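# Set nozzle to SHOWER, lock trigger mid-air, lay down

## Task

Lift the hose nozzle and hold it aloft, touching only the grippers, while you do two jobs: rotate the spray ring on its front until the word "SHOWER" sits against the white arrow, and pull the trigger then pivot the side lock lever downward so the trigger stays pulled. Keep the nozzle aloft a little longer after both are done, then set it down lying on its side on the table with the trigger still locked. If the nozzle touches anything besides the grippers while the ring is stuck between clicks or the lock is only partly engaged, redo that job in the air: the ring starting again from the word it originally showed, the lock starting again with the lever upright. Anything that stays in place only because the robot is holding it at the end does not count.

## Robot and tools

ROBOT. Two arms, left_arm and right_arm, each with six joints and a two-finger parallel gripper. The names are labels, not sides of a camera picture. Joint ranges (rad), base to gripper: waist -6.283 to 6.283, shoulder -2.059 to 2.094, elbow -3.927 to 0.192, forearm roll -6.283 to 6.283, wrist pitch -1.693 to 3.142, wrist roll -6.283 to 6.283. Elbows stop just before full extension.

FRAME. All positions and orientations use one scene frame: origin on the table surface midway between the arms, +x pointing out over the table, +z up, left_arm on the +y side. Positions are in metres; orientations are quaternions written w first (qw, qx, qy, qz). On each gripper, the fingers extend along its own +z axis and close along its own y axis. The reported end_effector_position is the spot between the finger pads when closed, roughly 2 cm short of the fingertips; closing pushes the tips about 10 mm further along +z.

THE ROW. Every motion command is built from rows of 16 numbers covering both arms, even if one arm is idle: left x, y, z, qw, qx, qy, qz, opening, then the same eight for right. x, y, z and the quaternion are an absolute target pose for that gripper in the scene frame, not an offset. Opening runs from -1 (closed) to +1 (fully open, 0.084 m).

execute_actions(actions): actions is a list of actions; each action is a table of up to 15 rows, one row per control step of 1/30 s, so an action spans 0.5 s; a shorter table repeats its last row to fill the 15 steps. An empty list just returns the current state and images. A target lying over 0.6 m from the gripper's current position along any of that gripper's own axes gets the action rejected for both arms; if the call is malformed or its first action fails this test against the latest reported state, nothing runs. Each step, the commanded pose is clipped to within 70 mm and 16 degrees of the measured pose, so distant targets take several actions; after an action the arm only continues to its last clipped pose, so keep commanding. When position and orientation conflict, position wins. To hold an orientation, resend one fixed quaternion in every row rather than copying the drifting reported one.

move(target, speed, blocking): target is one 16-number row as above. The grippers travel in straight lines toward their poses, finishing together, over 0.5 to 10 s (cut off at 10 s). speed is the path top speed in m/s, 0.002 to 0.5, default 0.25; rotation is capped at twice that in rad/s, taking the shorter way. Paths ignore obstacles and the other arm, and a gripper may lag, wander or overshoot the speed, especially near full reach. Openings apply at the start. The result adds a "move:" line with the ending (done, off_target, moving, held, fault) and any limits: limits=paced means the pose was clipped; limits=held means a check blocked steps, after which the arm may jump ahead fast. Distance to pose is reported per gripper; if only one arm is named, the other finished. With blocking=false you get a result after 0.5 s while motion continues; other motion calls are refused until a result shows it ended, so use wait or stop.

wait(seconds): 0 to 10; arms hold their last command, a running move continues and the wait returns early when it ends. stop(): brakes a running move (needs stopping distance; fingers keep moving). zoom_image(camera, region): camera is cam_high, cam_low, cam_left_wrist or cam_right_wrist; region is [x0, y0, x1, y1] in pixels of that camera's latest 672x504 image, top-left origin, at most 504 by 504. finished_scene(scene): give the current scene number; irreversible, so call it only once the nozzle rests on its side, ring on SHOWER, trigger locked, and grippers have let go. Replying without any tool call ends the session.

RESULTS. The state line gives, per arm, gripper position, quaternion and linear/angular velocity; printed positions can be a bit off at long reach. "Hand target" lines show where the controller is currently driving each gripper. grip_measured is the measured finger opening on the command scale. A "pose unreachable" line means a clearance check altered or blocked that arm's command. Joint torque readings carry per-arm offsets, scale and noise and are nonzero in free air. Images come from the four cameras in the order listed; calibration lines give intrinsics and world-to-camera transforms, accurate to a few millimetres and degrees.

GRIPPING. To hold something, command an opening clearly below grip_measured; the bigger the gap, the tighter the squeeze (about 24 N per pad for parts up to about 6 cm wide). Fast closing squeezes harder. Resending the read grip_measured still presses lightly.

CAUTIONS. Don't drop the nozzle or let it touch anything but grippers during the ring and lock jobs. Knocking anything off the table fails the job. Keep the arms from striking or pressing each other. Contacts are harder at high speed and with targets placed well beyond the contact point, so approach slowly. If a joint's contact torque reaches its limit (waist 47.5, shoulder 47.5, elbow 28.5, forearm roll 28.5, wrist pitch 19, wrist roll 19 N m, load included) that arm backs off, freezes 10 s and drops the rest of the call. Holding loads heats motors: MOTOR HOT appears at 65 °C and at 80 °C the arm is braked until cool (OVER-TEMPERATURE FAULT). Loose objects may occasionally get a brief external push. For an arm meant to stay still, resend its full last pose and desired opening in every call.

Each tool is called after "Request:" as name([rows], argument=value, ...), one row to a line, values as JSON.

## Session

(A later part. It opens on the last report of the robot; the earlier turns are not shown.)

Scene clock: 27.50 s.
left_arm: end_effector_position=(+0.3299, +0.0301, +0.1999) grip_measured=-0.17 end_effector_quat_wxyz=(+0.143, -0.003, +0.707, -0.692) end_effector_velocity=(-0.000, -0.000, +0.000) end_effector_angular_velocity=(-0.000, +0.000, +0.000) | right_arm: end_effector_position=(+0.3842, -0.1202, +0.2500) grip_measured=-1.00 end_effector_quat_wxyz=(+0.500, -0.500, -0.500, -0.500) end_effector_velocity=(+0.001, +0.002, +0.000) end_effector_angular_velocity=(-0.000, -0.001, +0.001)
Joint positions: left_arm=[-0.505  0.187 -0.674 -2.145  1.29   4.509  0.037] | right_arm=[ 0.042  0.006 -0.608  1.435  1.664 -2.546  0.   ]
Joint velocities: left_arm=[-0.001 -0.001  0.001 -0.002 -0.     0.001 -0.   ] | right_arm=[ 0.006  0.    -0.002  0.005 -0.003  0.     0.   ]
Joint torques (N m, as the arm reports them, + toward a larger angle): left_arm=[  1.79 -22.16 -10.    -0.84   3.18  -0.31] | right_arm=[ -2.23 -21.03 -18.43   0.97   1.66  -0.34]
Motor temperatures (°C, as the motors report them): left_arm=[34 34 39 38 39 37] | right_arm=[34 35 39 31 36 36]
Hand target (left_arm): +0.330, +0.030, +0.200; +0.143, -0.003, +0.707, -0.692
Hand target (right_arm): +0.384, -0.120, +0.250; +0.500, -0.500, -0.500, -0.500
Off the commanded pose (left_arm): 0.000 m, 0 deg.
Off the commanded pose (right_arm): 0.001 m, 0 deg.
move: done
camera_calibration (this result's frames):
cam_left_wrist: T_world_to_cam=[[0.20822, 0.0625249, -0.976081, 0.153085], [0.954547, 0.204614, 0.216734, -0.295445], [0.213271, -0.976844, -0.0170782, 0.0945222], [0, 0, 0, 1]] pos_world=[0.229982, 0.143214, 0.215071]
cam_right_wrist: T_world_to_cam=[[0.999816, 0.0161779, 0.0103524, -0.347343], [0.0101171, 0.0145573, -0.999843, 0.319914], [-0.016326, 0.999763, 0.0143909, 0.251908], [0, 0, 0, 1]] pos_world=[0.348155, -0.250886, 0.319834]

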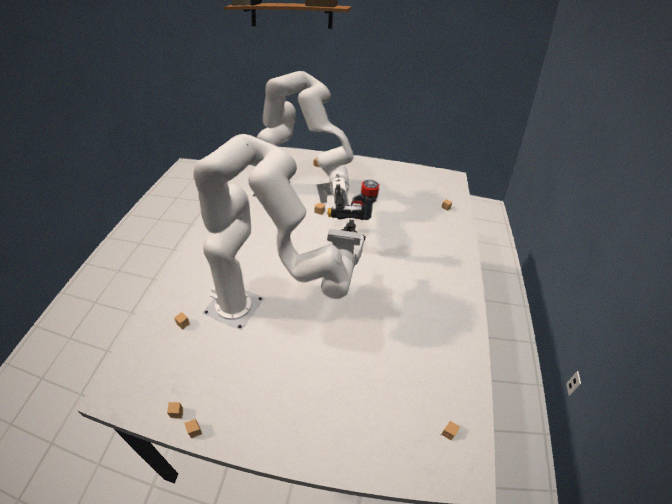

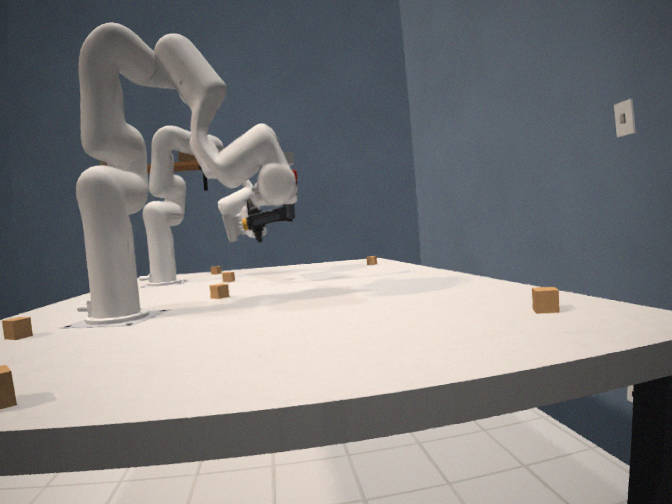

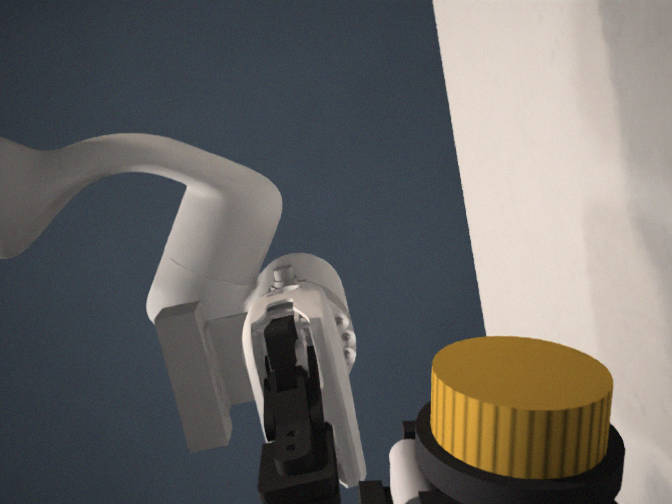

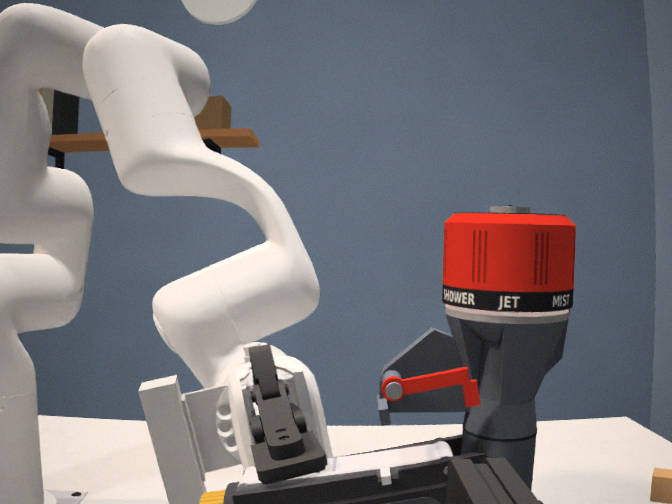

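Request:
move(target=[0.33,0.03,0.2,0.1438,-0.0032,0.7071,-0.6923,-1,0.384,-0.03,0.295,0.5,-0.5,-0.5,-0.5,-1], speed=0.1)

Request:
zoom_image(camera="cam_high", region=[300, 150, 420, 260])

Scene clock: 30.23 s.
left_arm: end_effector_position=(+0.3300, +0.0300, +0.2000) grip_measured=-0.17 end_effector_quat_wxyz=(+0.144, -0.003, +0.707, -0.692) end_effector_velocity=(+0.000, +0.000, +0.000) end_effector_angular_velocity=(+0.000, -0.000, +0.001) | right_arm: end_effector_position=(+0.3836, -0.0304, +0.2949) grip_measured=-1.00 end_effector_quat_wxyz=(+0.500, -0.500, -0.500, -0.500) end_effector_velocity=(+0.001, +0.002, +0.002) end_effector_angular_velocity=(-0.000, -0.002, -0.001)
Joint positions: left_arm=[-0.505  0.188 -0.674 -2.146  1.291  4.51   0.037] | right_arm=[ 0.334 -0.126 -0.602  1.667  1.486 -2.418  0.   ]
Joint velocities: left_arm=[ 0.001  0.    -0.     0.    -0.     0.    -0.   ] | right_arm=[ 0.007 -0.001 -0.004  0.006 -0.006  0.002  0.   ]
Joint torques (N m, as the arm reports them, + toward a larger angle): left_arm=[  1.65 -22.31 -10.03  -0.67   3.19  -0.3 ] | right_arm=[ -2.4  -19.19 -20.87   0.89   1.35  -0.25]
Motor temperatures (°C, as the motors report them): left_arm=[34 34 39 38 39 37] | right_arm=[34 35 39 31 36 36]
Hand target (left_arm): +0.330, +0.030, +0.200; +0.144, -0.003, +0.707, -0.692
Hand target (right_arm): +0.384, -0.030, +0.295; +0.500, -0.500, -0.500, -0.500
Off the commanded pose (left_arm): 0.000 m, 0 deg.
Off the commanded pose (right_arm): 0.001 m, 0 deg.
move: done
camera_calibration (this result's frames):
cam_left_wrist: T_world_to_cam=[[0.208933, 0.0620604, -0.975959, 0.152878], [0.954315, 0.205055, 0.217338, -0.295608], [0.213614, -0.976781, -0.0163824, 0.0941414], [0, 0, 0, 1]] pos_world=[0.230051, 0.143084, 0.214992]
cam_right_wrist: T_world_to_cam=[[0.999819, 0.0163101, 0.00984174, -0.348561], [0.00960998, 0.0142271, -0.999853, 0.363645], [-0.0164477, 0.999766, 0.0140678, 0.161603], [0, 0, 0, 1]] pos_world=[0.347662, -0.161054, 0.364749]

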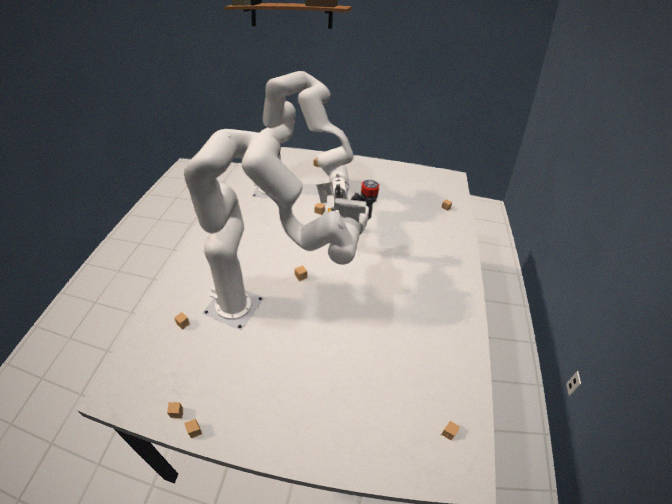

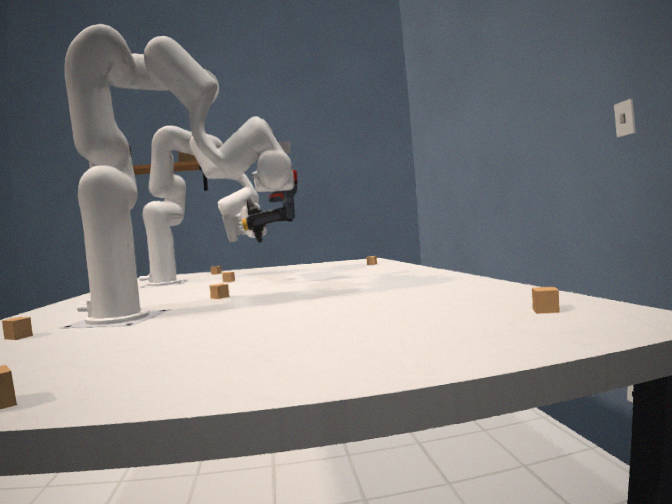

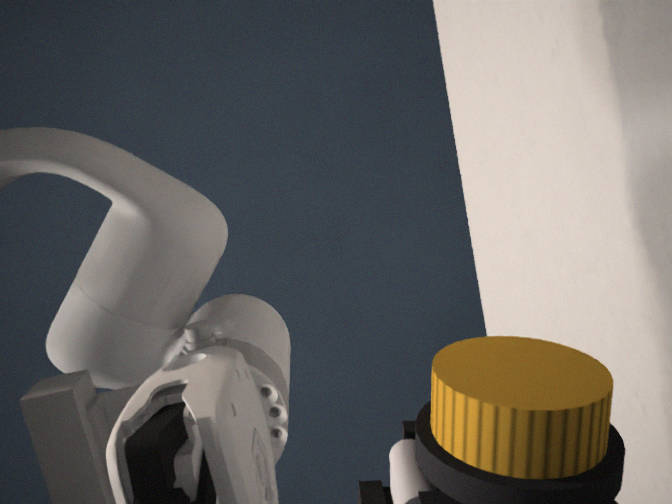

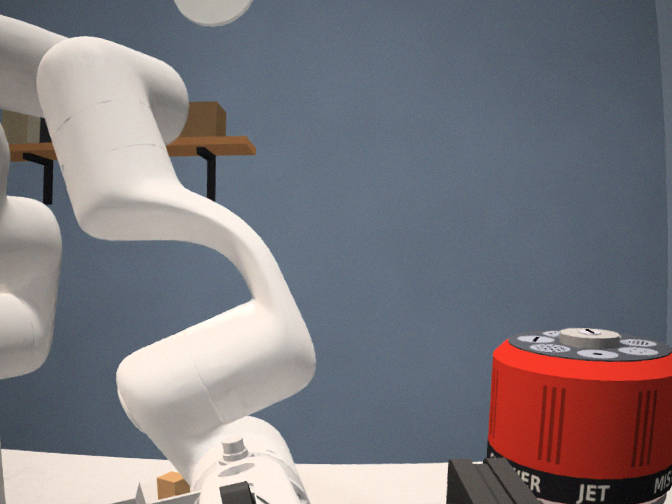

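Region (300, 150, 420, 260) of cam_high's 672x504 image, scaled by 4.200, with more detail than that image has; it fills the top 462 rows of this view, and the rest is white.

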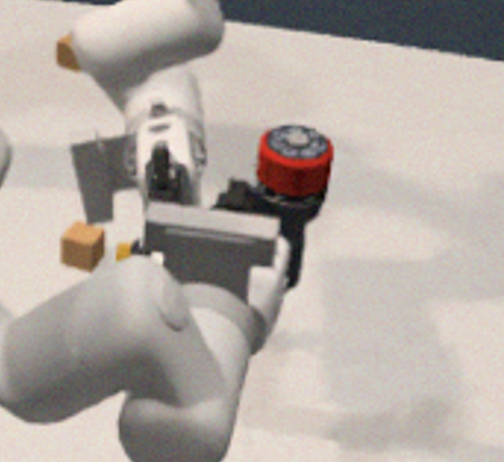

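Request:
move(target=[0.33,0.03,0.2,0.1438,-0.0032,0.7071,-0.6923,-1,0.384,-0.014,0.295,0.5,-0.5,-0.5,-0.5,-1], speed=0.03)

Request:
move(target=[0.33,0.03,0.2,0.1438,-0.0032,0.7071,-0.6923,-1,0.384,-0.014,0.272,0.5,-0.5,-0.5,-0.5,-1], speed=0.02)

Request:
zoom_image(camera="cam_low", region=[235, 160, 315, 240])

Scene clock: 32.63 s.
left_arm: end_effector_position=(+0.3300, +0.0300, +0.2000) grip_measured=-0.17 end_effector_quat_wxyz=(+0.144, -0.003, +0.707, -0.692) end_effector_velocity=(-0.000, -0.000, +0.000) end_effector_angular_velocity=(-0.001, -0.000, -0.001) | right_arm: end_effector_position=(+0.3839, -0.0142, +0.2950) grip_measured=-1.00 end_effector_quat_wxyz=(+0.500, -0.500, -0.500, -0.500) end_effector_velocity=(+0.001, +0.002, +0.001) end_effector_angular_velocity=(+0.000, -0.001, -0.001)
Joint positions: left_arm=[-0.505  0.188 -0.674 -2.146  1.291  4.51   0.037] | right_arm=[ 0.386 -0.117 -0.613  1.706  1.451 -2.42   0.   ]
Joint velocities: left_arm=[-0.001 -0.    -0.    -0.     0.001 -0.    -0.   ] | right_arm=[ 0.005  0.001 -0.002  0.005 -0.004 -0.     0.   ]
Joint torques (N m, as the arm reports them, + toward a larger angle): left_arm=[  1.75 -22.21  -9.98  -0.91   3.19  -0.29] | right_arm=[ -2.69 -19.78 -20.98   0.94   1.37   0.03]
Motor temperatures (°C, as the motors report them): left_arm=[34 34 39 38 39 37] | right_arm=[34 35 39 31 36 36]
Hand target (left_arm): +0.330, +0.030, +0.200; +0.144, -0.003, +0.707, -0.692
Hand target (right_arm): +0.384, -0.014, +0.295; +0.500, -0.500, -0.500, -0.500
Off the commanded pose (left_arm): 0.000 m, 0 deg.
Off the commanded pose (right_arm): 0.000 m, 0 deg.
move: done
camera_calibration (this result's frames):
cam_left_wrist: T_world_to_cam=[[0.208936, 0.0620585, -0.975958, 0.152877], [0.954314, 0.205055, 0.217341, -0.295608], [0.213613, -0.976781, -0.01638, 0.0941412], [0, 0, 0, 1]] pos_world=[0.230052, 0.143084, 0.214991]
cam_right_wrist: T_world_to_cam=[[0.999814, 0.0164572, 0.0100338, -0.349187], [0.00980589, 0.0138741, -0.999856, 0.36346], [-0.016594, 0.999768, 0.0137102, 0.145606], [0, 0, 0, 1]] pos_world=[0.347974, -0.144869, 0.364915]

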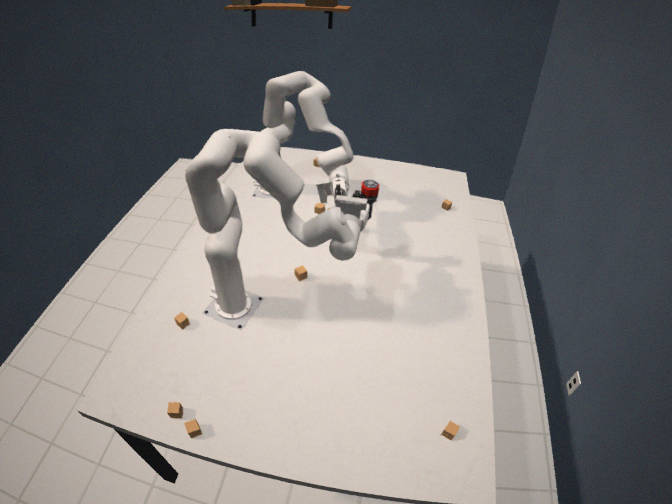

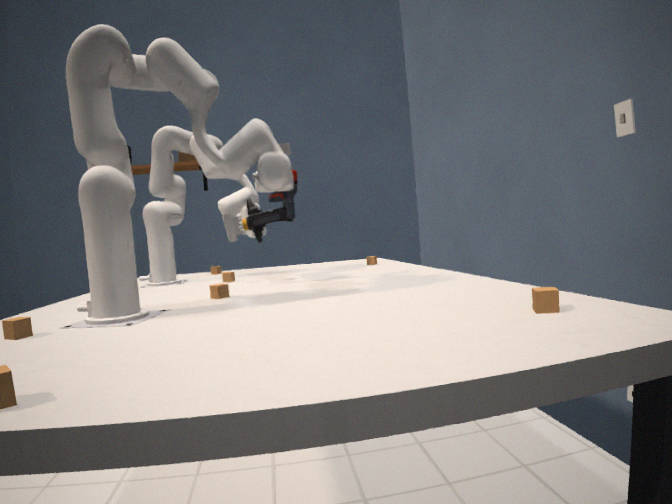

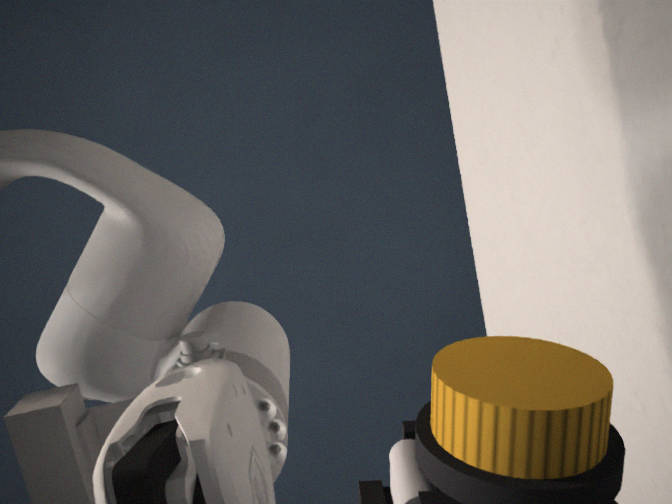

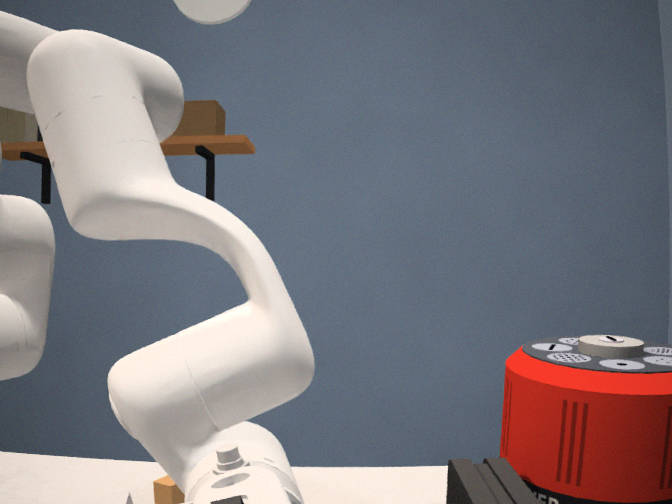

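Scene clock: 34.13 s.
left_arm: end_effector_position=(+0.3300, +0.0298, +0.2005) grip_measured=-0.17 end_effector_quat_wxyz=(+0.144, -0.003, +0.707, -0.693) end_effector_velocity=(+0.000, +0.000, +0.000) end_effector_angular_velocity=(-0.000, -0.000, +0.001) | right_arm: end_effector_position=(+0.3841, -0.0141, +0.2719) grip_measured=-1.00 end_effector_quat_wxyz=(+0.500, -0.500, -0.500, -0.500) end_effector_velocity=(-0.001, +0.000, -0.001) end_effector_angular_velocity=(+0.001, -0.001, +0.003)
Joint positions: left_arm=[-0.505  0.188 -0.675 -2.146  1.292  4.51   0.037] | right_arm=[ 0.385 -0.055 -0.609  1.712  1.461 -2.484  0.   ]
Joint velocities: left_arm=[ 0.    -0.    -0.001 -0.001 -0.    -0.    -0.   ] | right_arm=[ 0.001  0.003  0.    -0.     0.002 -0.004  0.   ]
Joint torques (N m, as the arm reports them, + toward a larger angle): left_arm=[  2.21 -23.27 -11.12  -1.41   3.42  -0.33] | right_arm=[ -1.69 -19.8  -17.87  -0.09   1.58  -0.14]
Motor temperatures (°C, as the motors report them): left_arm=[34 34 39 38 39 37] | right_arm=[34 35 39 31 36 36]
Hand target (left_arm): +0.330, +0.030, +0.200; +0.144, -0.003, +0.707, -0.692
Hand target (right_arm): +0.384, -0.014, +0.272; +0.500, -0.500, -0.500, -0.500
Off the commanded pose (left_arm): 0.001 m, 0 deg.
Off the commanded pose (right_arm): 0.000 m, 0 deg.
move: done
camera_calibration (this result's frames):
cam_left_wrist: T_world_to_cam=[[0.209983, 0.0610642, -0.975796, 0.153048], [0.954217, 0.204653, 0.218146, -0.295772], [0.21302, -0.976928, -0.0152948, 0.0938982], [0, 0, 0, 1]] pos_world=[0.230091, 0.142917, 0.215301]
cam_right_wrist: T_world_to_cam=[[0.999826, 0.0159797, 0.00967435, -0.349043], [0.00946354, 0.0132156, -0.999868, 0.340422], [-0.0161055, 0.999785, 0.0130621, 0.145812], [0, 0, 0, 1]] pos_world=[0.348109, -0.144702, 0.34185]

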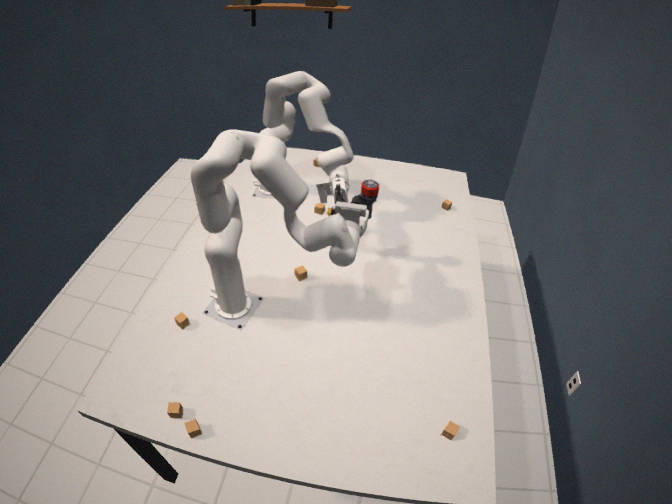

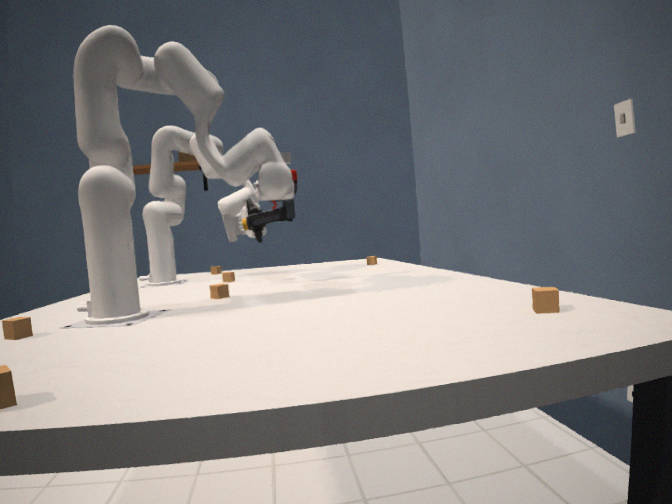

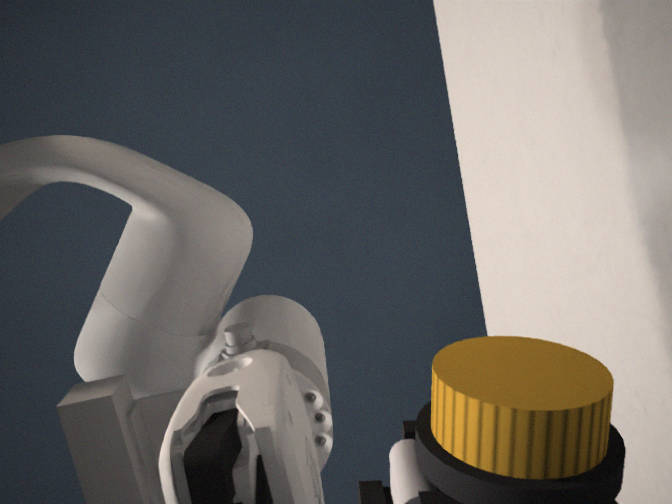

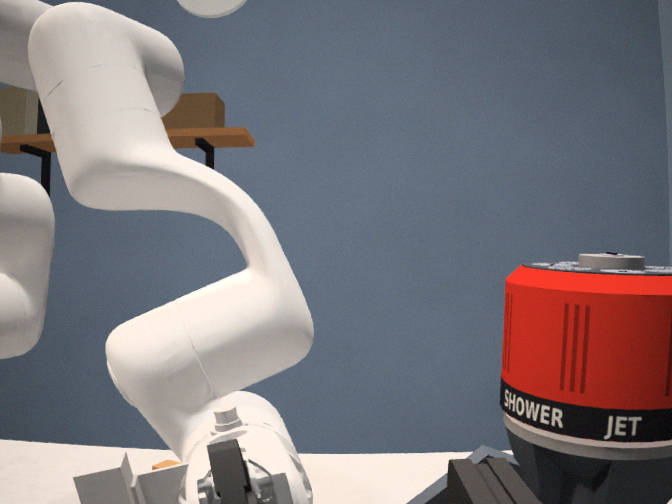

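Region (235, 160, 315, 240) of cam_low's 672x504 image, scaled by 6.300, with more detail than that image has.

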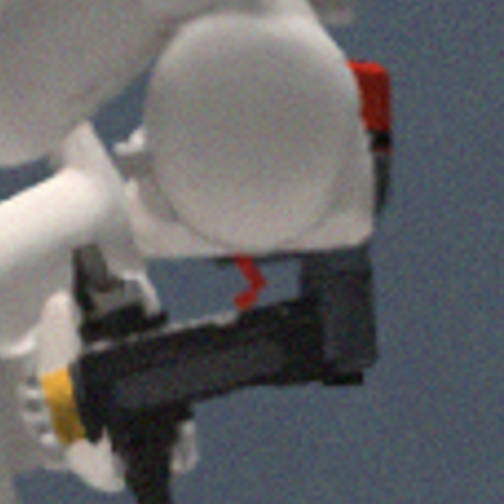

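Working.

Request:
move(target=[0.33,0.03,0.2,0.1438,-0.0032,0.7071,-0.6923,-1,0.383,-0.014,0.254,0.5,-0.5,-0.5,-0.5,-1], speed=0.02)

Request:
move(target=[0.33,0.03,0.2,0.1438,-0.0032,0.7071,-0.6923,-1,0.386,-0.12,0.23,0.5,-0.5,-0.5,-0.5,-1], speed=0.1)

Scene clock: 36.13 s.
left_arm: end_effector_position=(+0.3297, +0.0299, +0.1998) grip_measured=-0.17 end_effector_quat_wxyz=(+0.143, -0.003, +0.707, -0.692) end_effector_velocity=(+0.000, +0.000, +0.000) end_effector_angular_velocity=(+0.000, -0.000, +0.001) | right_arm: end_effector_position=(+0.3833, -0.0140, +0.2544) grip_measured=-1.00 end_effector_quat_wxyz=(+0.500, -0.500, -0.500, -0.500) end_effector_velocity=(-0.000, +0.000, -0.002) end_effector_angular_velocity=(+0.000, -0.000, +0.000)
Joint positions: left_arm=[-0.505  0.188 -0.674 -2.145  1.291  4.51   0.037] | right_arm=[ 0.383 -0.008 -0.607  1.716  1.469 -2.535  0.   ]
Joint velocities: left_arm=[ 0.    -0.    -0.    -0.    -0.001  0.    -0.   ] | right_arm=[ 0.     0.006  0.     0.001  0.002 -0.007  0.   ]
Joint torques (N m, as the arm reports them, + toward a larger angle): left_arm=[  2.82 -23.47 -11.93  -1.83   3.15  -0.47] | right_arm=[  0.27 -20.34 -15.63  -1.1    2.18  -0.27]
Motor temperatures (°C, as the motors report them): left_arm=[34 34 39 38 39 37] | right_arm=[34 35 39 31 36 36]
Hand target (left_arm): +0.330, +0.030, +0.200; +0.144, -0.003, +0.707, -0.692
Hand target (right_arm): +0.383, -0.014, +0.254; +0.500, -0.500, -0.500, -0.500
Off the commanded pose (left_arm): 0.000 m, 0 deg.
Off the commanded pose (right_arm): 0.001 m, 0 deg.
move: done
camera_calibration (this result's frames):
cam_left_wrist: T_world_to_cam=[[0.208612, 0.0621894, -0.976019, 0.152845], [0.954531, 0.204363, 0.217041, -0.295207], [0.21296, -0.976918, -0.016729, 0.0944041], [0, 0, 0, 1]] pos_world=[0.229794, 0.143049, 0.214831]
cam_right_wrist: T_world_to_cam=[[0.999816, 0.0160004, 0.0105797, -0.348277], [0.0103574, 0.013914, -0.99985, 0.322684], [-0.0161452, 0.999775, 0.0137457, 0.14581], [0, 0, 0, 1]] pos_world=[0.347225, -0.144695, 0.324316]

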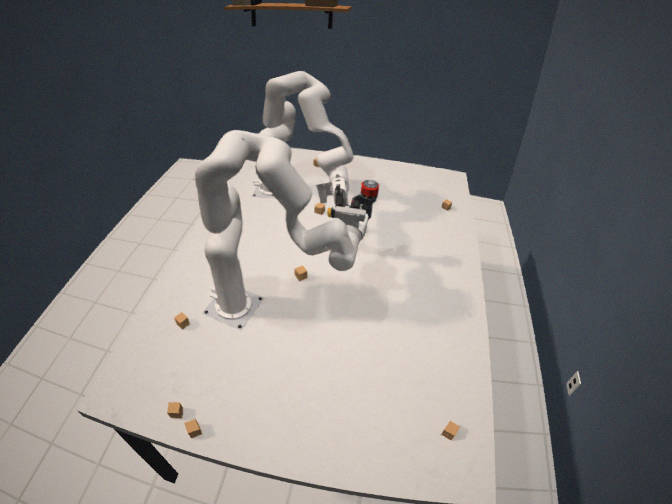

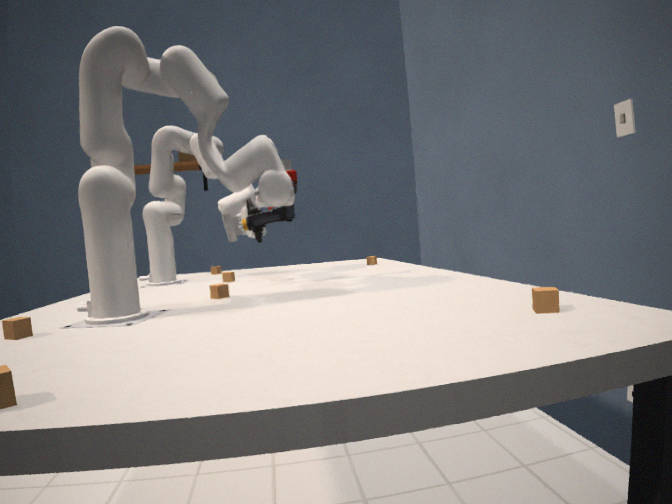

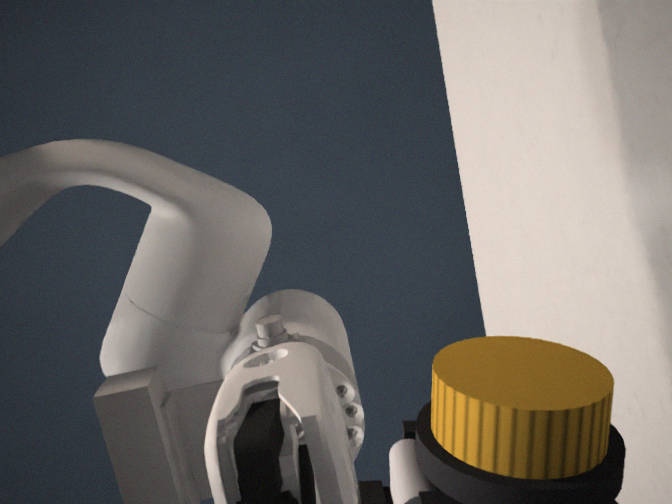

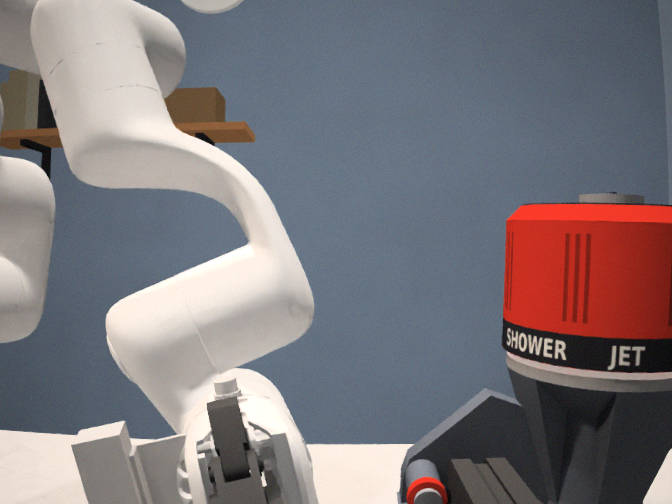

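Scene clock: 37.70 s.
left_arm: end_effector_position=(+0.3300, +0.0300, +0.2000) grip_measured=-0.17 end_effector_quat_wxyz=(+0.144, -0.003, +0.707, -0.692) end_effector_velocity=(-0.000, -0.000, +0.000) end_effector_angular_velocity=(+0.000, -0.000, -0.000) | right_arm: end_effector_position=(+0.3863, -0.1196, +0.2300) grip_measured=-1.00 end_effector_quat_wxyz=(+0.500, -0.500, -0.500, -0.500) end_effector_velocity=(-0.000, -0.002, -0.000) end_effector_angular_velocity=(+0.000, -0.001, +0.001)
Joint positions: left_arm=[-0.505  0.188 -0.674 -2.146  1.291  4.51   0.037] | right_arm=[ 0.047  0.072 -0.62   1.434  1.653 -2.599  0.   ]
Joint velocities: left_arm=[-0. -0. -0. -0. -0. -0. -0.] | right_arm=[-0.007  0.002 -0.001 -0.007  0.004 -0.002  0.   ]
Joint torques (N m, as the arm reports them, + toward a larger angle): left_arm=[  1.72 -22.46 -10.08  -0.89   3.19  -0.29] | right_arm=[ -1.86 -22.15 -17.16   1.03   1.61  -0.19]
Motor temperatures (°C, as the motors report them): left_arm=[34 34 39 38 39 37] | right_arm=[34 35 39 31 36 36]
Hand target (left_arm): +0.330, +0.030, +0.200; +0.144, -0.003, +0.707, -0.692
Hand target (right_arm): +0.386, -0.120, +0.230; +0.500, -0.500, -0.500, -0.500
Off the commanded pose (left_arm): 0.000 m, 0 deg.
Off the commanded pose (right_arm): 0.001 m, 0 deg.
move: done
camera_calibration (this result's frames):
cam_left_wrist: T_world_to_cam=[[0.208932, 0.0620606, -0.975959, 0.152878], [0.954315, 0.205056, 0.217338, -0.295607], [0.213614, -0.976781, -0.0163827, 0.0941413], [0, 0, 0, 1]] pos_world=[0.230051, 0.143084, 0.214992]
cam_right_wrist: T_world_to_cam=[[0.999811, 0.0165977, 0.0100769, -0.349183], [0.00985577, 0.0133534, -0.999862, 0.299795], [-0.01673, 0.999773, 0.0131873, 0.252082], [0, 0, 0, 1]] pos_world=[0.350379, -0.250233, 0.299948]

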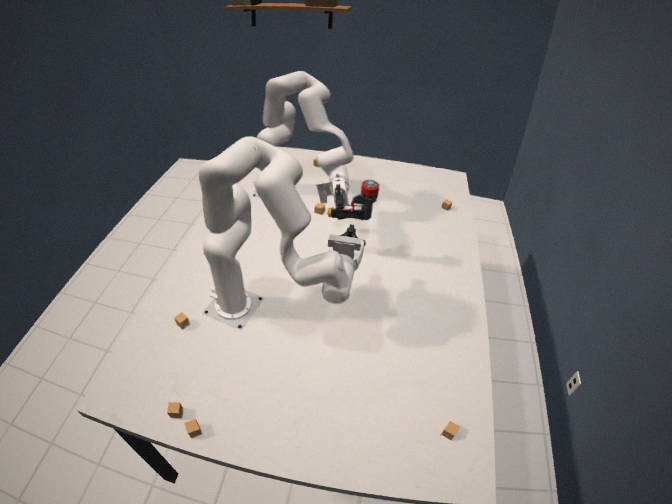

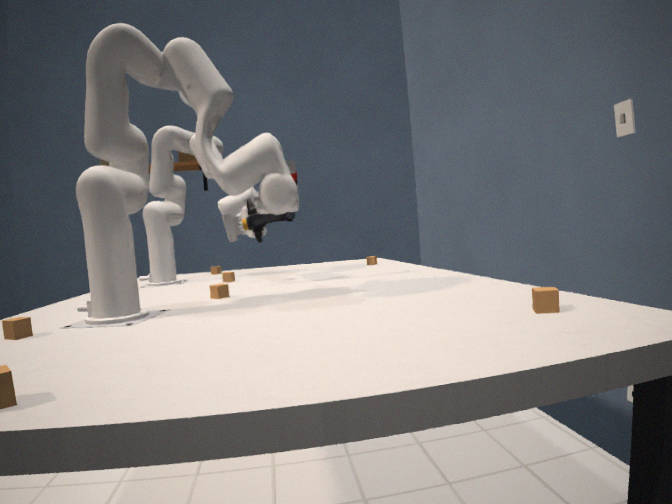

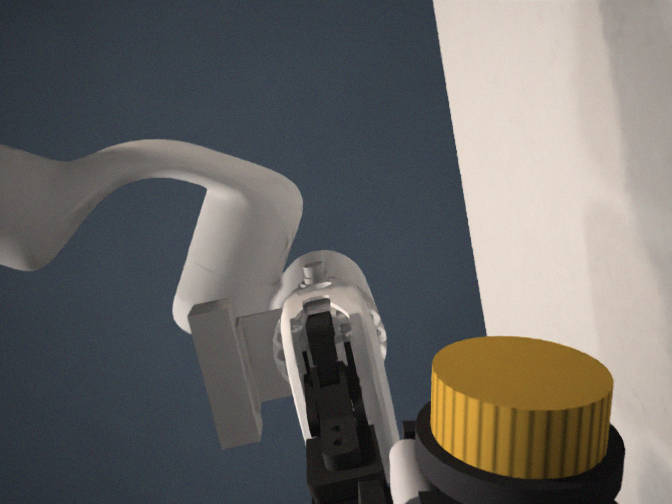

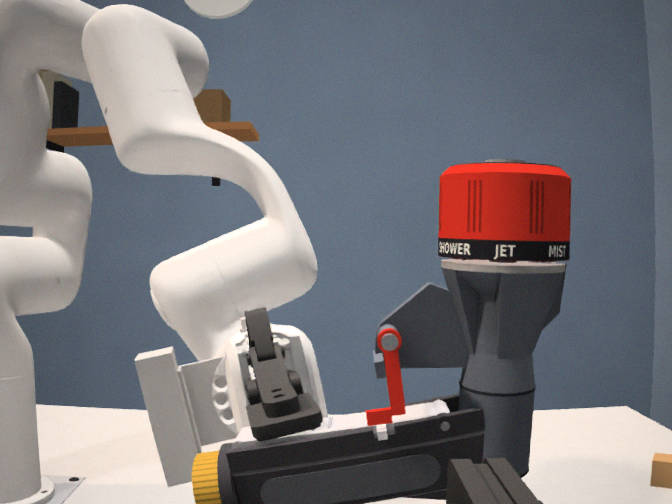

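Request:
move(target=[0.33,0.03,0.2,0.1438,-0.0032,0.7071,-0.6923,-1,0.39,-0.22,0.34,0,1,0,0,1], speed=0.4)

Request:
move(target=[0.30,-0.08,0.11,0.1438,-0.0032,0.7071,-0.6923,-1,0.391,-0.088,0.33,0,0.4226,-0.9063,0,1], speed=0.4)

Scene clock: 42.40 s.
left_arm: end_effector_position=(+0.3300, +0.0300, +0.2000) grip_measured=-0.17 end_effector_quat_wxyz=(+0.144, -0.003, +0.707, -0.692) end_effector_velocity=(+0.000, +0.000, -0.000) end_effector_angular_velocity=(+0.000, -0.000, +0.001) | right_arm: end_effector_position=(+0.3902, -0.2202, +0.3401) grip_measured=+1.00 end_effector_quat_wxyz=(-0.001, +1.000, +0.001, -0.000) end_effector_velocity=(+0.000, +0.000, +0.000) end_effector_angular_velocity=(-0.006, +0.010, -0.003)
Joint positions: left_arm=[-0.505  0.188 -0.674 -2.146  1.291  4.51   0.037] | right_arm=[ 0.479 -0.371 -1.091  0.002  1.463  0.269  0.084]
Joint velocities: left_arm=[ 0.    -0.     0.     0.    -0.001  0.    -0.   ] | right_arm=[ 0.002  0.01  -0.012 -0.003  0.012  0.006  0.   ]
Joint torques (N m, as the arm reports them, + toward a larger angle): left_arm=[  1.66 -22.22  -9.99  -0.87   3.1   -0.26] | right_arm=[ -2.97 -16.22 -24.6   -0.6   -2.26  -0.16]
Motor temperatures (°C, as the motors report them): left_arm=[34 34 39 38 39 37] | right_arm=[34 35 39 31 36 36]
Hand target (left_arm): +0.330, +0.030, +0.200; +0.144, -0.003, +0.707, -0.692
Hand target (right_arm): +0.390, -0.220, +0.340; -0.000, +1.000, +0.001, -0.001
Off the commanded pose (left_arm): 0.000 m, 0 deg.
Off the commanded pose (right_arm): 0.000 m, 0 deg.
move: done
camera_calibration (this result's frames):
cam_left_wrist: T_world_to_cam=[[0.208935, 0.0620584, -0.975958, 0.152877], [0.954314, 0.205056, 0.217341, -0.295608], [0.213614, -0.976781, -0.0163798, 0.0941411], [0, 0, 0, 1]] pos_world=[0.230052, 0.143084, 0.214991]
cam_right_wrist: T_world_to_cam=[[0.0125975, -0.999759, -0.0179852, -0.18152], [-0.999841, -0.0123672, -0.012857, 0.463836], [0.0126315, 0.0181443, -0.999756, 0.468128], [0, 0, 0, 1]] pos_world=[0.460135, -0.184234, 0.470713]

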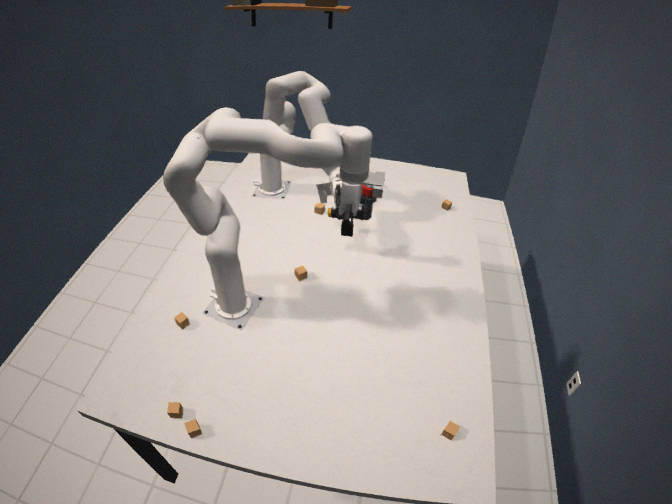

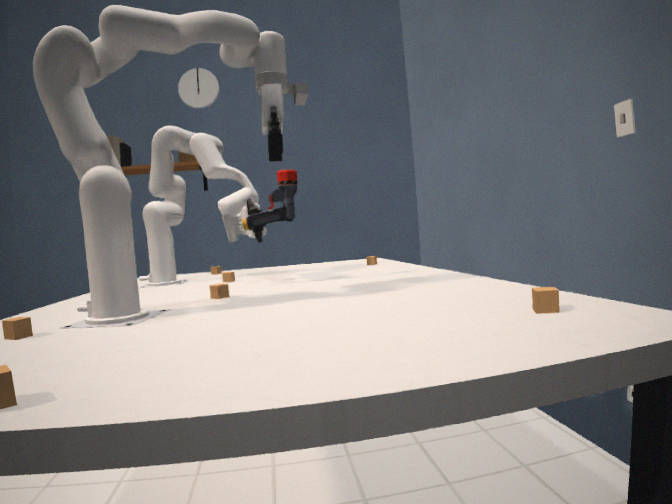

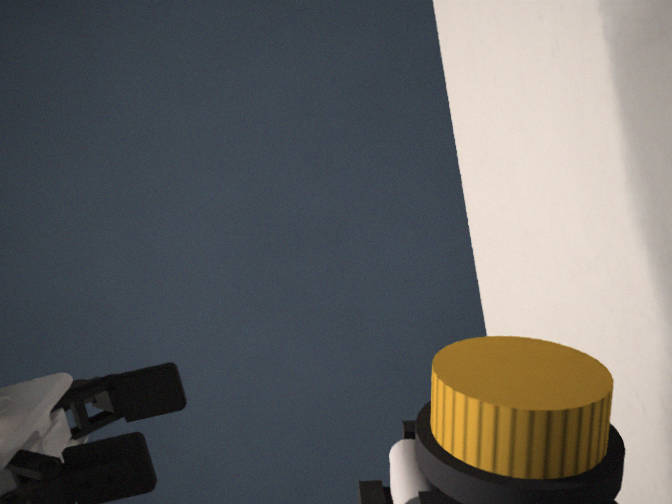

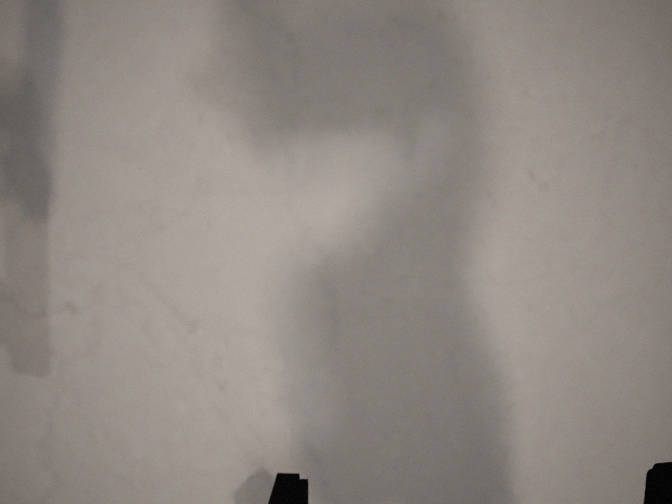

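Scene clock: 45.87 s.
left_arm: end_effector_position=(+0.3000, -0.0800, +0.1103) grip_measured=-0.17 end_effector_quat_wxyz=(+0.144, -0.003, +0.707, -0.692) end_effector_velocity=(-0.001, -0.001, -0.000) end_effector_angular_velocity=(-0.000, -0.000, -0.002) | right_arm: end_effector_position=(+0.3906, -0.0882, +0.3302) grip_measured=+1.00 end_effector_quat_wxyz=(+0.000, -0.423, +0.906, +0.000) end_effector_velocity=(-0.000, +0.000, -0.000) end_effector_angular_velocity=(-0.003, +0.000, -0.009)
Joint positions: left_arm=[-0.784  0.543 -0.877 -2.454  1.309  4.703  0.037] | right_arm=[ 0.782 -0.184 -1.236  0.001  1.42   2.843  0.084]
Joint velocities: left_arm=[-0.002  0.002 -0.001 -0.001  0.     0.    -0.   ] | right_arm=[ 0.002  0.002 -0.001 -0.002  0.001  0.012  0.   ]
Joint torques (N m, as the arm reports them, + toward a larger angle): left_arm=[  1.9  -27.1   -8.91  -0.52   3.35  -0.4 ] | right_arm=[ -2.87 -21.32 -25.03  -0.69  -2.3   -0.24]
Motor temperatures (°C, as the motors report them): left_arm=[34 34 39 38 39 37] | right_arm=[34 35 40 31 36 36]
Hand target (left_arm): +0.300, -0.080, +0.110; +0.143, -0.003, +0.707, -0.692
Hand target (right_arm): +0.391, -0.088, +0.330; +0.000, -0.423, +0.906, +0.000
Off the commanded pose (left_arm): 0.000 m, 0 deg.
Off the commanded pose (right_arm): 0.000 m, 0 deg.
move: done
camera_calibration (this result's frames):
cam_left_wrist: T_world_to_cam=[[0.208777, 0.0617616, -0.976011, 0.0784203], [0.954466, 0.204588, 0.217114, -0.224964], [0.21309, -0.976898, -0.016236, -0.00824829], [0, 0, 0, 1]] pos_world=[0.200106, 0.0331239, 0.125248]
cam_right_wrist: T_world_to_cam=[[-0.77288, 0.634354, -0.0158459, 0.400481], [0.634541, 0.772775, -0.0132836, -0.103323], [0.00381886, -0.0203215, -0.999786, 0.455897], [0, 0, 0, 1]] pos_world=[0.373345, -0.164937, 0.460773]

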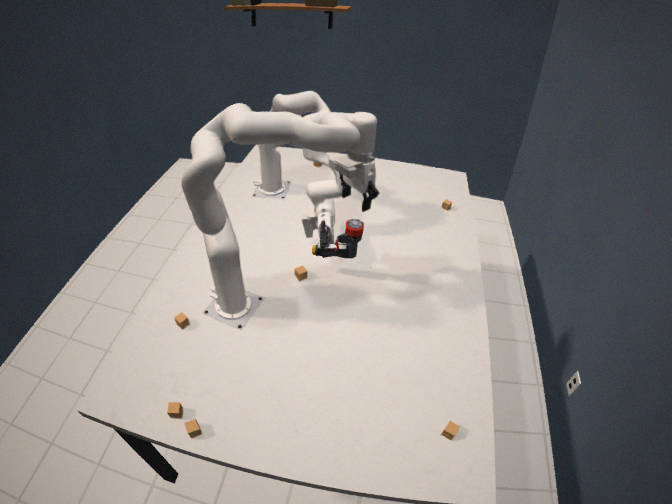

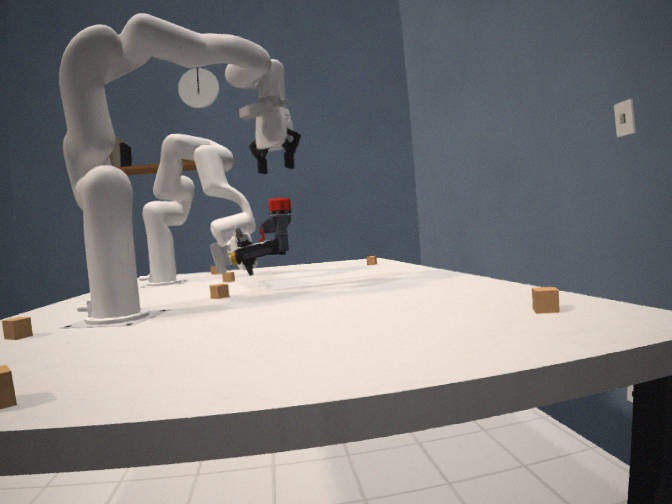

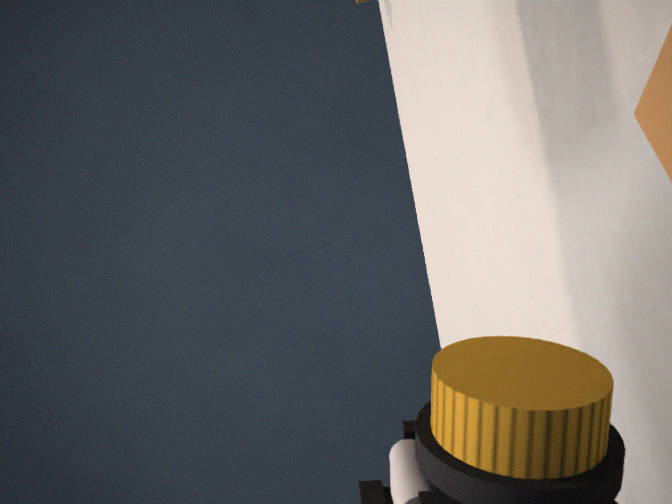

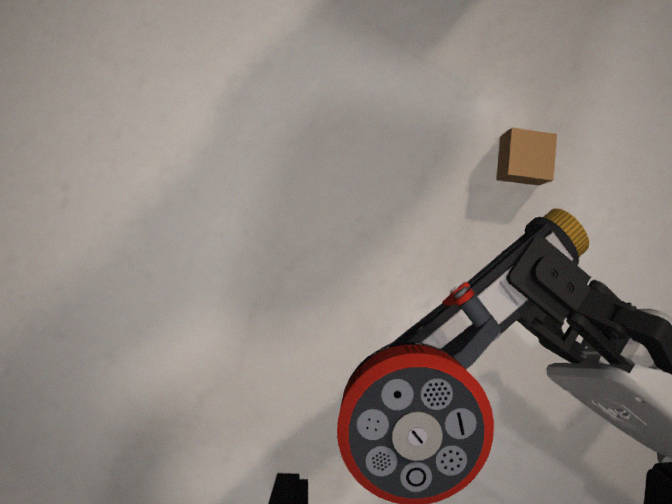

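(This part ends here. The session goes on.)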